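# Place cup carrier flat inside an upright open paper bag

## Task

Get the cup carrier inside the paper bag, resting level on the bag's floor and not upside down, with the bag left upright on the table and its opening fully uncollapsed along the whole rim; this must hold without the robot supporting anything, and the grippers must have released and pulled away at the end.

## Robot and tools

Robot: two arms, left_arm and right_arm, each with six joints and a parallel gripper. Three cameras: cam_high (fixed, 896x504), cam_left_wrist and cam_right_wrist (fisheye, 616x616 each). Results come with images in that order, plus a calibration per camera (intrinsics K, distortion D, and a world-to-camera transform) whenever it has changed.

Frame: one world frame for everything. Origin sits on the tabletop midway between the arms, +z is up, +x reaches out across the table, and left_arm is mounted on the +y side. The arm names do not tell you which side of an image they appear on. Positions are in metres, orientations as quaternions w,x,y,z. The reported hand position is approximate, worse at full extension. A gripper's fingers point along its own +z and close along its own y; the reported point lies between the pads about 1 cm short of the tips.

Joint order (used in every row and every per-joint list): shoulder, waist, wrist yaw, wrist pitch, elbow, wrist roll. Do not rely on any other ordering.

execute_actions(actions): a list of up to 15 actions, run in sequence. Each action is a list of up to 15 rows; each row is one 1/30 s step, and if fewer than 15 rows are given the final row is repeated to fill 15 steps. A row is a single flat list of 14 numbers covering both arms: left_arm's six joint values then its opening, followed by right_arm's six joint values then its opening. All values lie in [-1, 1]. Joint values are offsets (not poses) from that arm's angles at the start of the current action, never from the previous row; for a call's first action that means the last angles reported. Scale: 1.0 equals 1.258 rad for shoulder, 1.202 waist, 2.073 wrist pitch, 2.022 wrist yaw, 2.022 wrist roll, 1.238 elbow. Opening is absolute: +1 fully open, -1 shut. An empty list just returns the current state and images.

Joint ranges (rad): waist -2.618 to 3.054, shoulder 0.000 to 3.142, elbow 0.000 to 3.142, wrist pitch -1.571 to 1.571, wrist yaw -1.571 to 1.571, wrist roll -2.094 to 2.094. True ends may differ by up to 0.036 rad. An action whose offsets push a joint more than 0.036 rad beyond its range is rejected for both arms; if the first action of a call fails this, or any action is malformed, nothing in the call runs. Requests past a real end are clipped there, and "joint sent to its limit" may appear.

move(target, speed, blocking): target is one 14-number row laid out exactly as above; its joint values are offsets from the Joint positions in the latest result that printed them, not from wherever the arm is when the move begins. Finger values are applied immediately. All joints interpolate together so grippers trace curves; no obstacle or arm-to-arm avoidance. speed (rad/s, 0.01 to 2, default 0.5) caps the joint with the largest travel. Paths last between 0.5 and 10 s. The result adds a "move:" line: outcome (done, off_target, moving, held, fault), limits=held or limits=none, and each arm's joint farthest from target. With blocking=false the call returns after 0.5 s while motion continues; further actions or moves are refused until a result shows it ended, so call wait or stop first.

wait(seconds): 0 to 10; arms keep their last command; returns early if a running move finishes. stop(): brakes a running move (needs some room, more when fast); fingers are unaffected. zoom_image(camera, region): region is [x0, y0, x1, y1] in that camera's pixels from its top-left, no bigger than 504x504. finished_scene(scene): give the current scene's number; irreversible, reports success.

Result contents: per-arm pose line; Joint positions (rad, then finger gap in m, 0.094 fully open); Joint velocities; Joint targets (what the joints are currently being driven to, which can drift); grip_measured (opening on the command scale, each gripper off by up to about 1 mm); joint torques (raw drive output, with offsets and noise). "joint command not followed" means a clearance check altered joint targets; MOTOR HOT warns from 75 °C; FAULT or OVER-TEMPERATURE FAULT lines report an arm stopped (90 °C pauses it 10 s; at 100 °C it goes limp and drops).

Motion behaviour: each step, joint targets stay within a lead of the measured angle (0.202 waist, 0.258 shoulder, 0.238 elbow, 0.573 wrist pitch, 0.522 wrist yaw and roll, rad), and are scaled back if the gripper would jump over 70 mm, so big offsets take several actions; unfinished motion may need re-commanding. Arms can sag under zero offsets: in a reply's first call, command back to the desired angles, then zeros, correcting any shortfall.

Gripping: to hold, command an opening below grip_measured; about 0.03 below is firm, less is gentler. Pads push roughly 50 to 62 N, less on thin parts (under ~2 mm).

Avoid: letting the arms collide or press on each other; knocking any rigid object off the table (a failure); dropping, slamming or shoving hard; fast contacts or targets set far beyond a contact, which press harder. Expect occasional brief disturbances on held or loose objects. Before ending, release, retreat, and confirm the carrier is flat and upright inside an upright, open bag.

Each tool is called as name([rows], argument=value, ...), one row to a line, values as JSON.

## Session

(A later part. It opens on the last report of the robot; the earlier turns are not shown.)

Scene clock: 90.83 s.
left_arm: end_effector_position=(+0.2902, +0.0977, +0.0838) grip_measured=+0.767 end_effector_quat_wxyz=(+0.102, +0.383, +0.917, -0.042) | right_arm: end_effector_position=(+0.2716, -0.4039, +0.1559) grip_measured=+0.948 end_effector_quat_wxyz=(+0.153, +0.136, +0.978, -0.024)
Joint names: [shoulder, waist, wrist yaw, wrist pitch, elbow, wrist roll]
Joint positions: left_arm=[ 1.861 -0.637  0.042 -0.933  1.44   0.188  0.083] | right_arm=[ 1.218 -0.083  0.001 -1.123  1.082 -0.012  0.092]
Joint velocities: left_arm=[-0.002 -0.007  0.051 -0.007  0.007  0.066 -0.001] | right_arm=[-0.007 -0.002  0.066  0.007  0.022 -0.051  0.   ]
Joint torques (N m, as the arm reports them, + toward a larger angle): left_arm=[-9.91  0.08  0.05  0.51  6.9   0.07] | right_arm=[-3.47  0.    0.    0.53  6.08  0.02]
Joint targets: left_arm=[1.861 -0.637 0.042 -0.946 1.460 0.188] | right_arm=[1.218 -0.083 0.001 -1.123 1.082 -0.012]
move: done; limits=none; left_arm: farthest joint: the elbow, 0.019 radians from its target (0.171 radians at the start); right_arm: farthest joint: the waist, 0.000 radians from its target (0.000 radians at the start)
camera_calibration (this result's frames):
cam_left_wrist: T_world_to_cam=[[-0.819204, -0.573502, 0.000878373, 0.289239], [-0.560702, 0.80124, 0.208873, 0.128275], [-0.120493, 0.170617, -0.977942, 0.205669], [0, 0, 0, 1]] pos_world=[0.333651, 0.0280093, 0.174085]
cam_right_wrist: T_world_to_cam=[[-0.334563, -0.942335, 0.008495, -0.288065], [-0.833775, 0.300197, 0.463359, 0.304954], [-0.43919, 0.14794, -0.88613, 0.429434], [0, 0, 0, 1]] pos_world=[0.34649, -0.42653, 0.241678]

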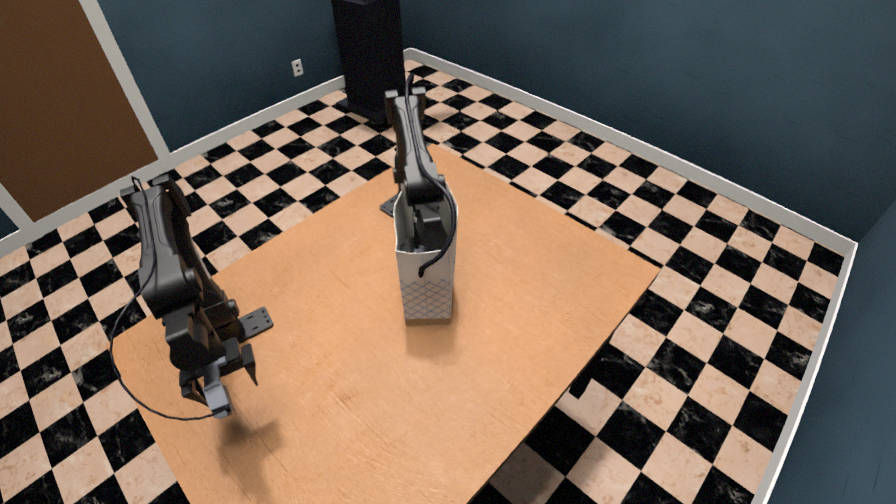

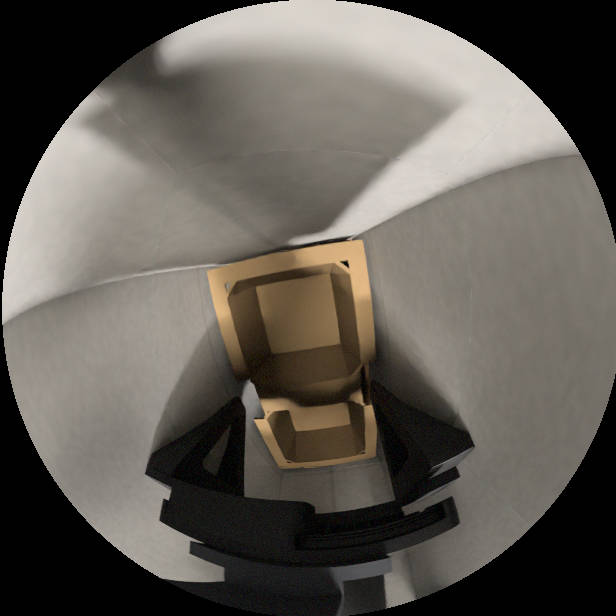

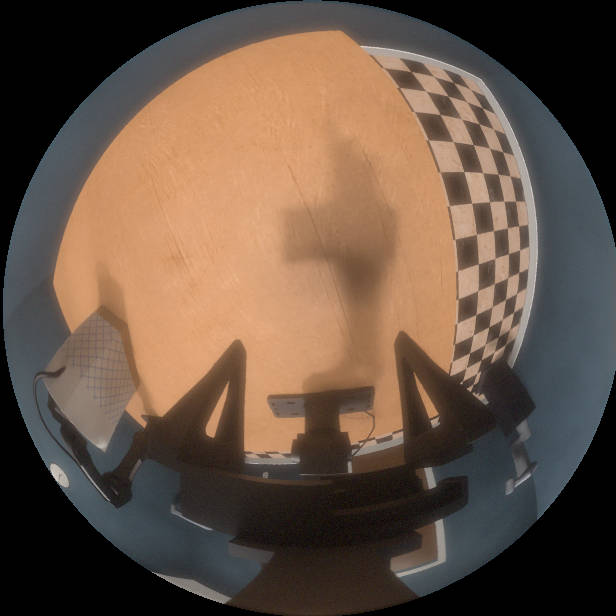

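execute_actions([
  [[0,0,0,0,0.015,0,0.2,0,0,0,0,0,0,0.95]],
  [[0,0,0,0,0.015,0,-0.6,0,0,0,0,0,0,0.95]],
])

move(target=[-0.14,0,0,-0.075,0.095,0,-0.6,0,0,0,0,0,0,0.95], speed=0.2)

move(target=[-0.07,0,0,-0.16,0.5,0,-0.6,0,0,0,0,0,0,0.95], speed=0.35)

Scene clock: 92.53 s.
left_arm: end_effector_position=(+0.2902, +0.0977, +0.0838) grip_measured=-0.597 end_effector_quat_wxyz=(+0.102, +0.383, +0.917, -0.042) | right_arm: end_effector_position=(+0.2716, -0.4039, +0.1559) grip_measured=+0.948 end_effector_quat_wxyz=(+0.153, +0.136, +0.978, -0.024)
Joint names: [shoulder, waist, wrist yaw, wrist pitch, elbow, wrist roll]
Joint positions: left_arm=[ 1.861 -0.637  0.042 -0.933  1.44   0.188  0.019] | right_arm=[ 1.218 -0.083  0.001 -1.123  1.082 -0.012  0.092]
Joint velocities: left_arm=[-0.012 -0.017  0.022  0.022 -0.012  0.066  0.001] | right_arm=[-0.017  0.002 -0.022 -0.051 -0.002 -0.022 -0.   ]
Joint torques (N m, as the arm reports them, + toward a larger angle): left_arm=[-10.03  -0.06   0.08   0.65   6.74   0.01] | right_arm=[-3.49  0.01  0.    0.53  6.09  0.01]
Joint targets: left_arm=[1.861 -0.637 0.042 -0.933 1.459 0.188] | right_arm=[1.218 -0.083 0.001 -1.123 1.082 -0.012]
camera_calibration (this result's frames):
cam_left_wrist: T_world_to_cam=[[-0.819204, -0.573502, 0.000878373, 0.289239], [-0.560702, 0.80124, 0.208873, 0.128275], [-0.120493, 0.170617, -0.977942, 0.205669], [0, 0, 0, 1]] pos_world=[0.333651, 0.0280093, 0.174085]
cam_right_wrist: T_world_to_cam=[[-0.334563, -0.942335, 0.008495, -0.288065], [-0.833775, 0.300197, 0.463359, 0.304954], [-0.43919, 0.14794, -0.88613, 0.429434], [0, 0, 0, 1]] pos_world=[0.34649, -0.42653, 0.241678]

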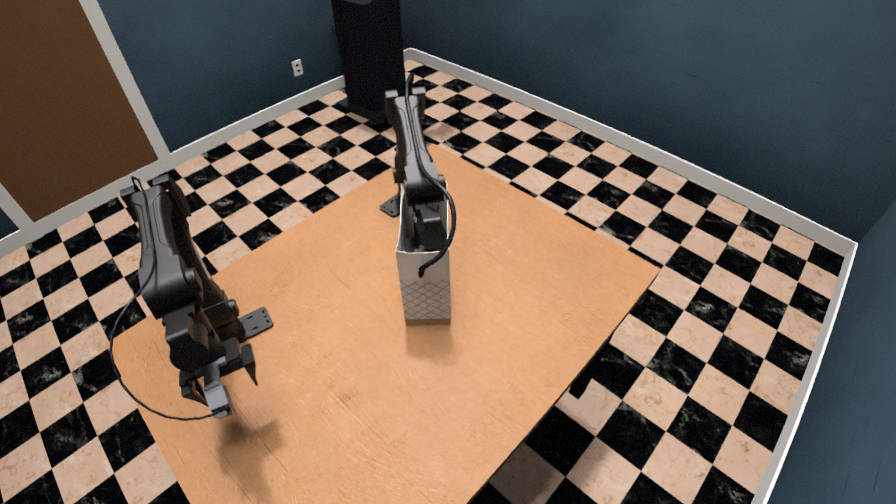

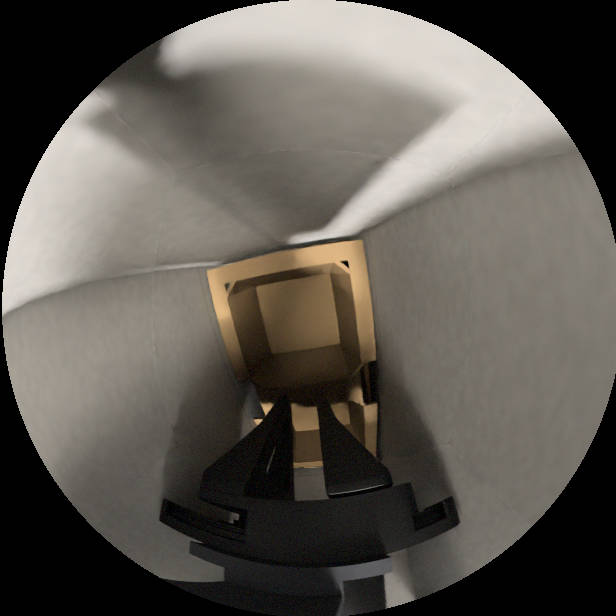

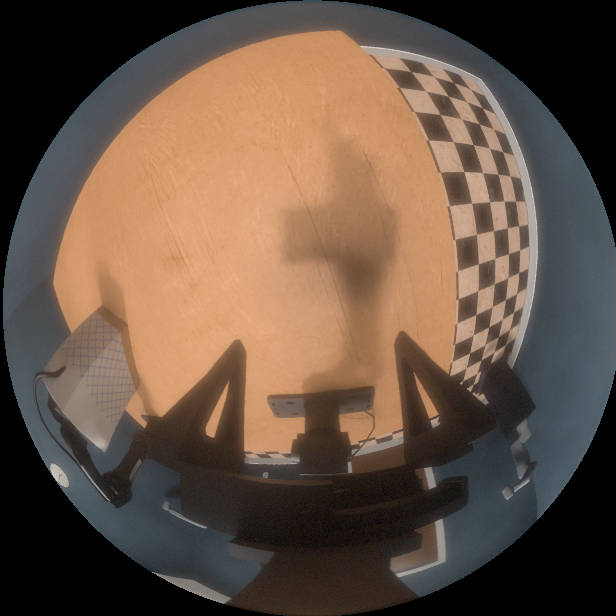

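Scene clock: 94.07 s.
left_arm: end_effector_position=(+0.2827, +0.1028, +0.1697) grip_measured=-0.597 end_effector_quat_wxyz=(+0.165, +0.380, +0.908, -0.055) | right_arm: end_effector_position=(+0.2716, -0.4039, +0.1559) grip_measured=+0.948 end_effector_quat_wxyz=(+0.153, +0.136, +0.978, -0.024)
Joint names: [shoulder, waist, wrist yaw, wrist pitch, elbow, wrist roll]
Joint positions: left_arm=[ 1.694 -0.637  0.042 -1.072  1.543  0.188  0.019] | right_arm=[ 1.218 -0.083  0.001 -1.123  1.082 -0.012  0.092]
Joint velocities: left_arm=[-0.002 -0.012  0.007 -0.007 -0.002 -0.037 -0.001] | right_arm=[ 0.007 -0.002  0.007  0.007  0.007 -0.051  0.   ]
Joint torques (N m, as the arm reports them, + toward a larger angle): left_arm=[-9.36  0.14  0.08  0.75  6.74 -0.02] | right_arm=[-3.49  0.01  0.    0.53  6.09  0.02]
Joint targets: left_arm=[1.685 -0.637 0.042 -1.088 1.558 0.188] | right_arm=[1.218 -0.083 0.001 -1.123 1.082 -0.012]
move: done; limits=none; left_arm: farthest joint: the wrist pitch, 0.017 radians from its target (0.156 radians at the start); right_arm: farthest joint: the waist, 0.000 radians from its target (0.000 radians at the start)
camera_calibration (this result's frames):
cam_left_wrist: T_world_to_cam=[[-0.816807, -0.575133, -0.0452654, 0.293285], [-0.576743, 0.812156, 0.0881497, 0.126001], [-0.0139353, 0.0981078, -0.995078, 0.268069], [0, 0, 0, 1]] pos_world=[0.315963, 0.0400459, 0.268918]
cam_right_wrist: T_world_to_cam=[[-0.334563, -0.942335, 0.008495, -0.288065], [-0.833775, 0.300197, 0.463359, 0.304954], [-0.43919, 0.14794, -0.88613, 0.429434], [0, 0, 0, 1]] pos_world=[0.34649, -0.42653, 0.241678]

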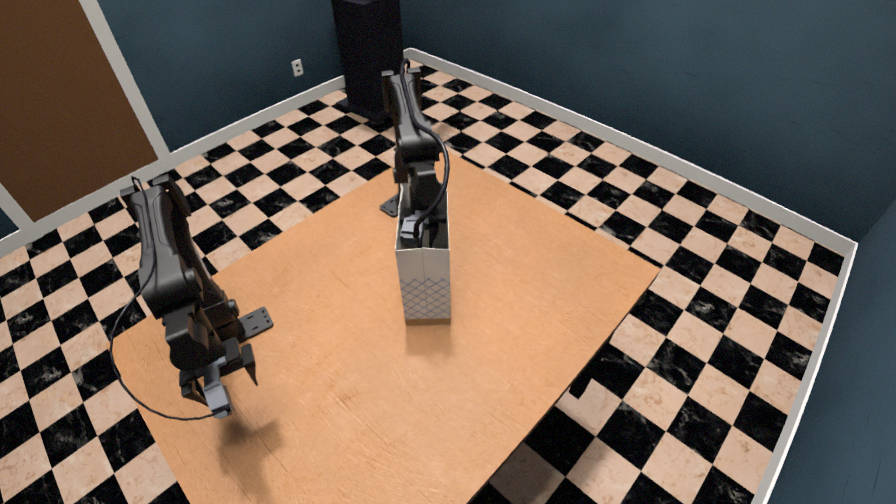

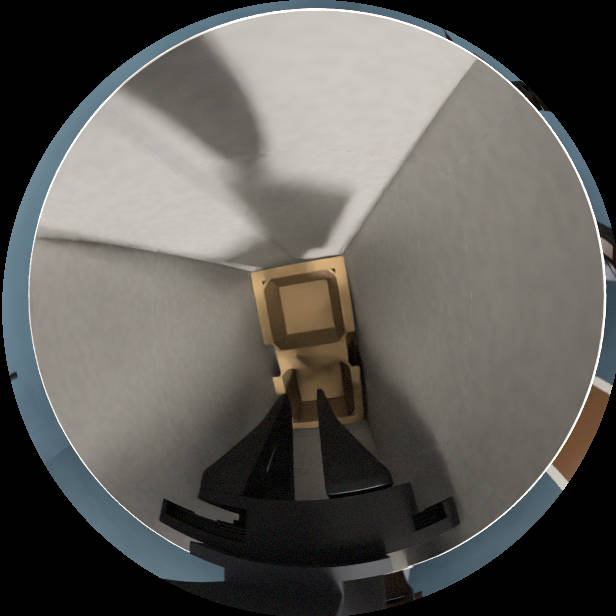

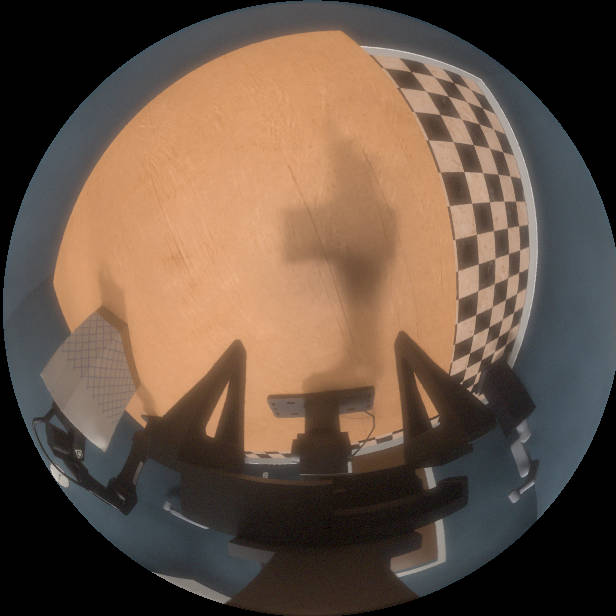

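Scene clock: 96.53 s.
left_arm: end_effector_position=(+0.2725, +0.1097, +0.3719) grip_measured=-0.597 end_effector_quat_wxyz=(+0.341, +0.365, +0.861, -0.091) | right_arm: end_effector_position=(+0.2716, -0.4039, +0.1559) grip_measured=+0.948 end_effector_quat_wxyz=(+0.153, +0.136, +0.978, -0.024)
Joint names: [shoulder, waist, wrist yaw, wrist pitch, elbow, wrist roll]
Joint positions: left_arm=[ 1.613 -0.637  0.042 -1.382  2.146  0.188  0.019] | right_arm=[ 1.218 -0.083  0.001 -1.123  1.082 -0.012  0.092]
Joint velocities: left_arm=[-0.012  0.002 -0.022  0.007  0.002  0.022  0.001] | right_arm=[ 0.007 -0.007  0.051 -0.007 -0.007 -0.066  0.001]
Joint torques (N m, as the arm reports them, + toward a larger angle): left_arm=[-7.05 -0.07  0.04  1.3   5.79  0.  ] | right_arm=[-3.48 -0.01  0.    0.53  6.08  0.02]
Joint targets: left_arm=[1.605 -0.637 0.042 -1.403 2.162 0.188] | right_arm=[1.218 -0.083 0.001 -1.123 1.082 -0.012]
move: off_target (left_arm); limits=none; left_arm: farthest joint: the wrist pitch, 0.021 radians from its target (0.332 radians at the start); right_arm: farthest joint: the waist, 0.000 radians from its target (0.000 radians at the start)
camera_calibration (this result's frames):
cam_left_wrist: T_world_to_cam=[[-0.783162, -0.598027, -0.170355, 0.337954], [-0.550202, 0.794095, -0.258244, 0.220192], [0.289715, -0.108517, -0.950941, 0.39203], [0, 0, 0, 1]] pos_world=[0.272246, 0.069794, 0.487233]
cam_right_wrist: T_world_to_cam=[[-0.334563, -0.942335, 0.008495, -0.288065], [-0.833775, 0.300197, 0.463359, 0.304954], [-0.43919, 0.14794, -0.88613, 0.429434], [0, 0, 0, 1]] pos_world=[0.34649, -0.42653, 0.241678]

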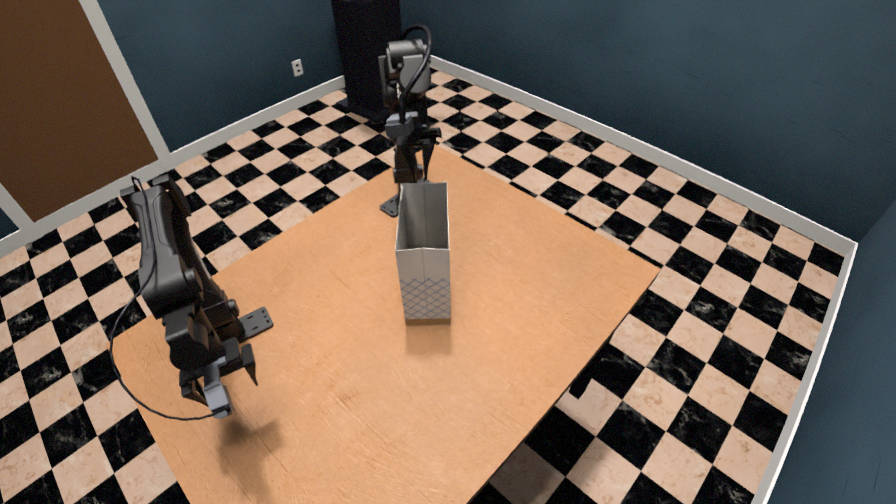

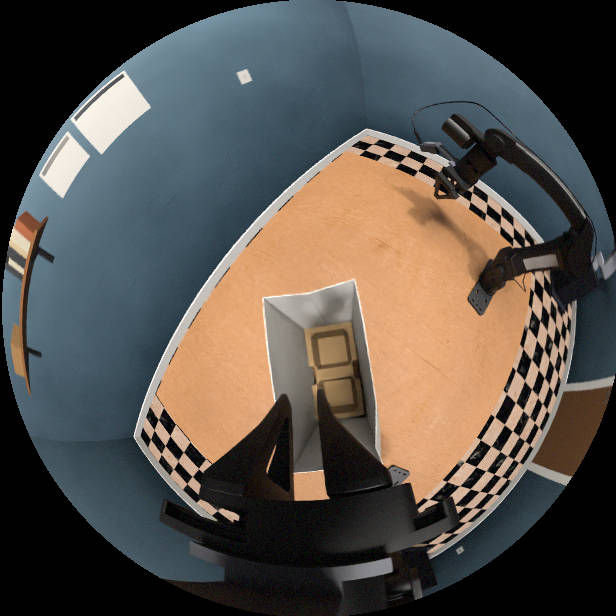

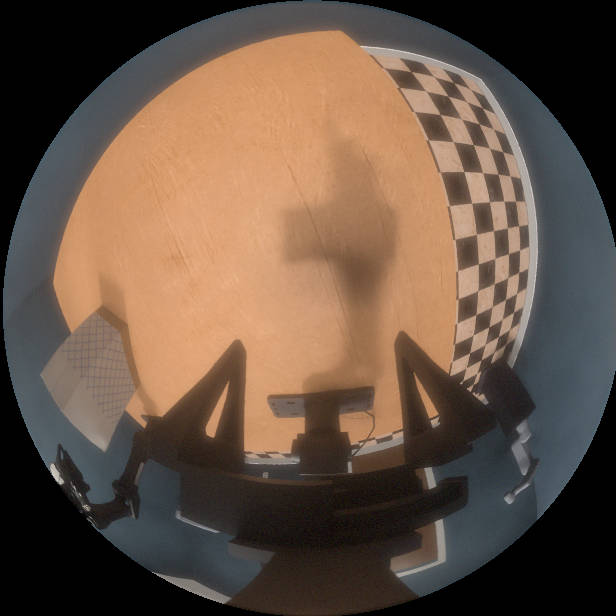

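move(target=[0,-0.5,0,0,0.012,0,-0.6,0,0,0,0,0,0,0.95], speed=0.5)

Scene clock: 98.33 s.
left_arm: end_effector_position=(+0.0974, -0.0253, +0.3718) grip_measured=-0.597 end_effector_quat_wxyz=(+0.300, +0.603, +0.716, -0.187) | right_arm: end_effector_position=(+0.2716, -0.4039, +0.1559) grip_measured=+0.948 end_effector_quat_wxyz=(+0.153, +0.136, +0.978, -0.024)
Joint names: [shoulder, waist, wrist yaw, wrist pitch, elbow, wrist roll]
Joint positions: left_arm=[ 1.613 -1.235  0.04  -1.383  2.146  0.188  0.019] | right_arm=[ 1.218 -0.083  0.001 -1.123  1.082 -0.012  0.092]
Joint velocities: left_arm=[-0.012  0.002 -0.037  0.051 -0.007 -0.037  0.001] | right_arm=[-0.007  0.007  0.007 -0.051  0.017 -0.037 -0.001]
Joint torques (N m, as the arm reports them, + toward a larger angle): left_arm=[-6.47 -0.3   0.11  1.45  5.7  -0.02] | right_arm=[-3.45  0.    0.    0.53  6.08  0.02]
Joint targets: left_arm=[1.613 -1.238 0.042 -1.383 2.161 0.188] | right_arm=[1.218 -0.083 0.001 -1.123 1.082 -0.012]
move: done; limits=none; left_arm: farthest joint: the elbow, 0.015 radians from its target (0.015 radians at the start); right_arm: farthest joint: the waist, 0.000 radians from its target (0.000 radians at the start)
camera_calibration (this result's frames):
cam_left_wrist: T_world_to_cam=[[-0.983734, -0.0540419, -0.171308, 0.153675], [-0.00823928, 0.966243, -0.257502, 0.182408], [0.179441, -0.251902, -0.950971, 0.435155], [0, 0, 0, 1]] pos_world=[0.074593, -0.058329, 0.487116]
cam_right_wrist: T_world_to_cam=[[-0.334563, -0.942335, 0.008495, -0.288065], [-0.833775, 0.300197, 0.463359, 0.304954], [-0.43919, 0.14794, -0.88613, 0.429434], [0, 0, 0, 1]] pos_world=[0.34649, -0.42653, 0.241678]

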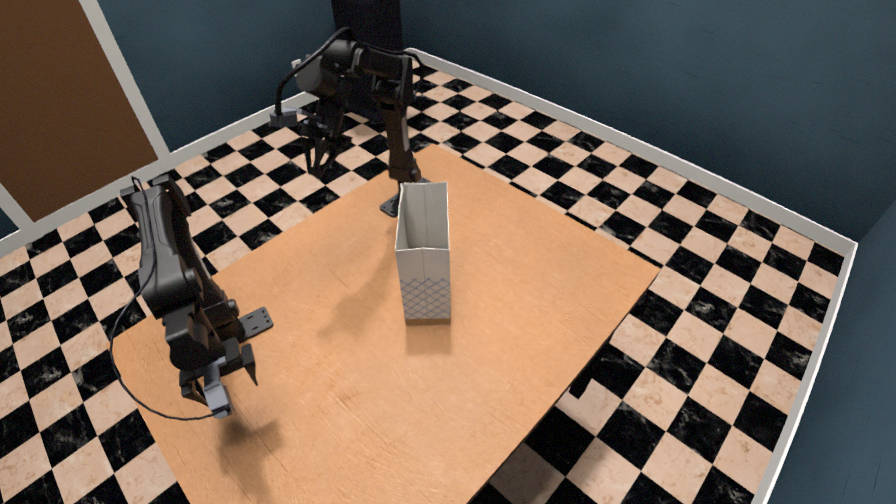

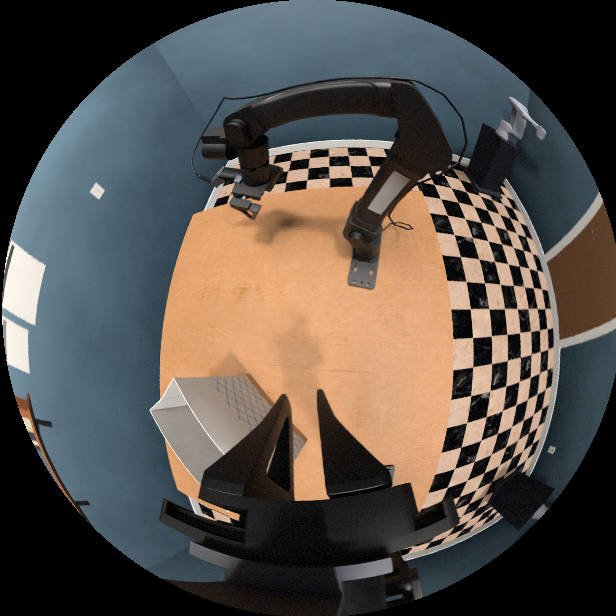

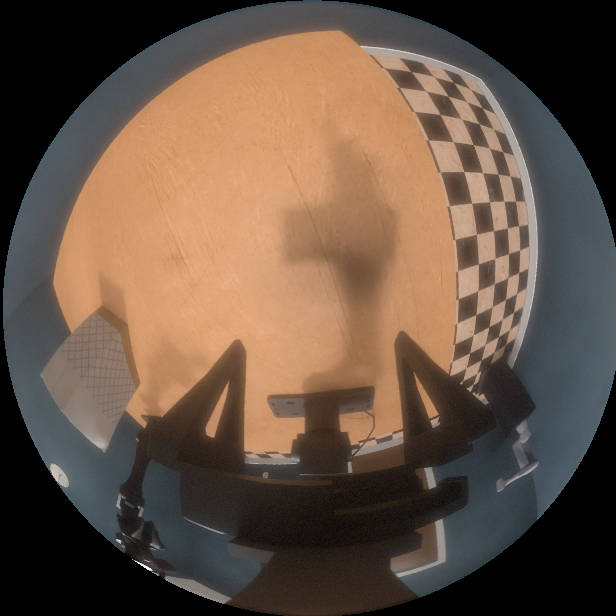

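finished_scene(scene=2)

The scene is finished: the task was done.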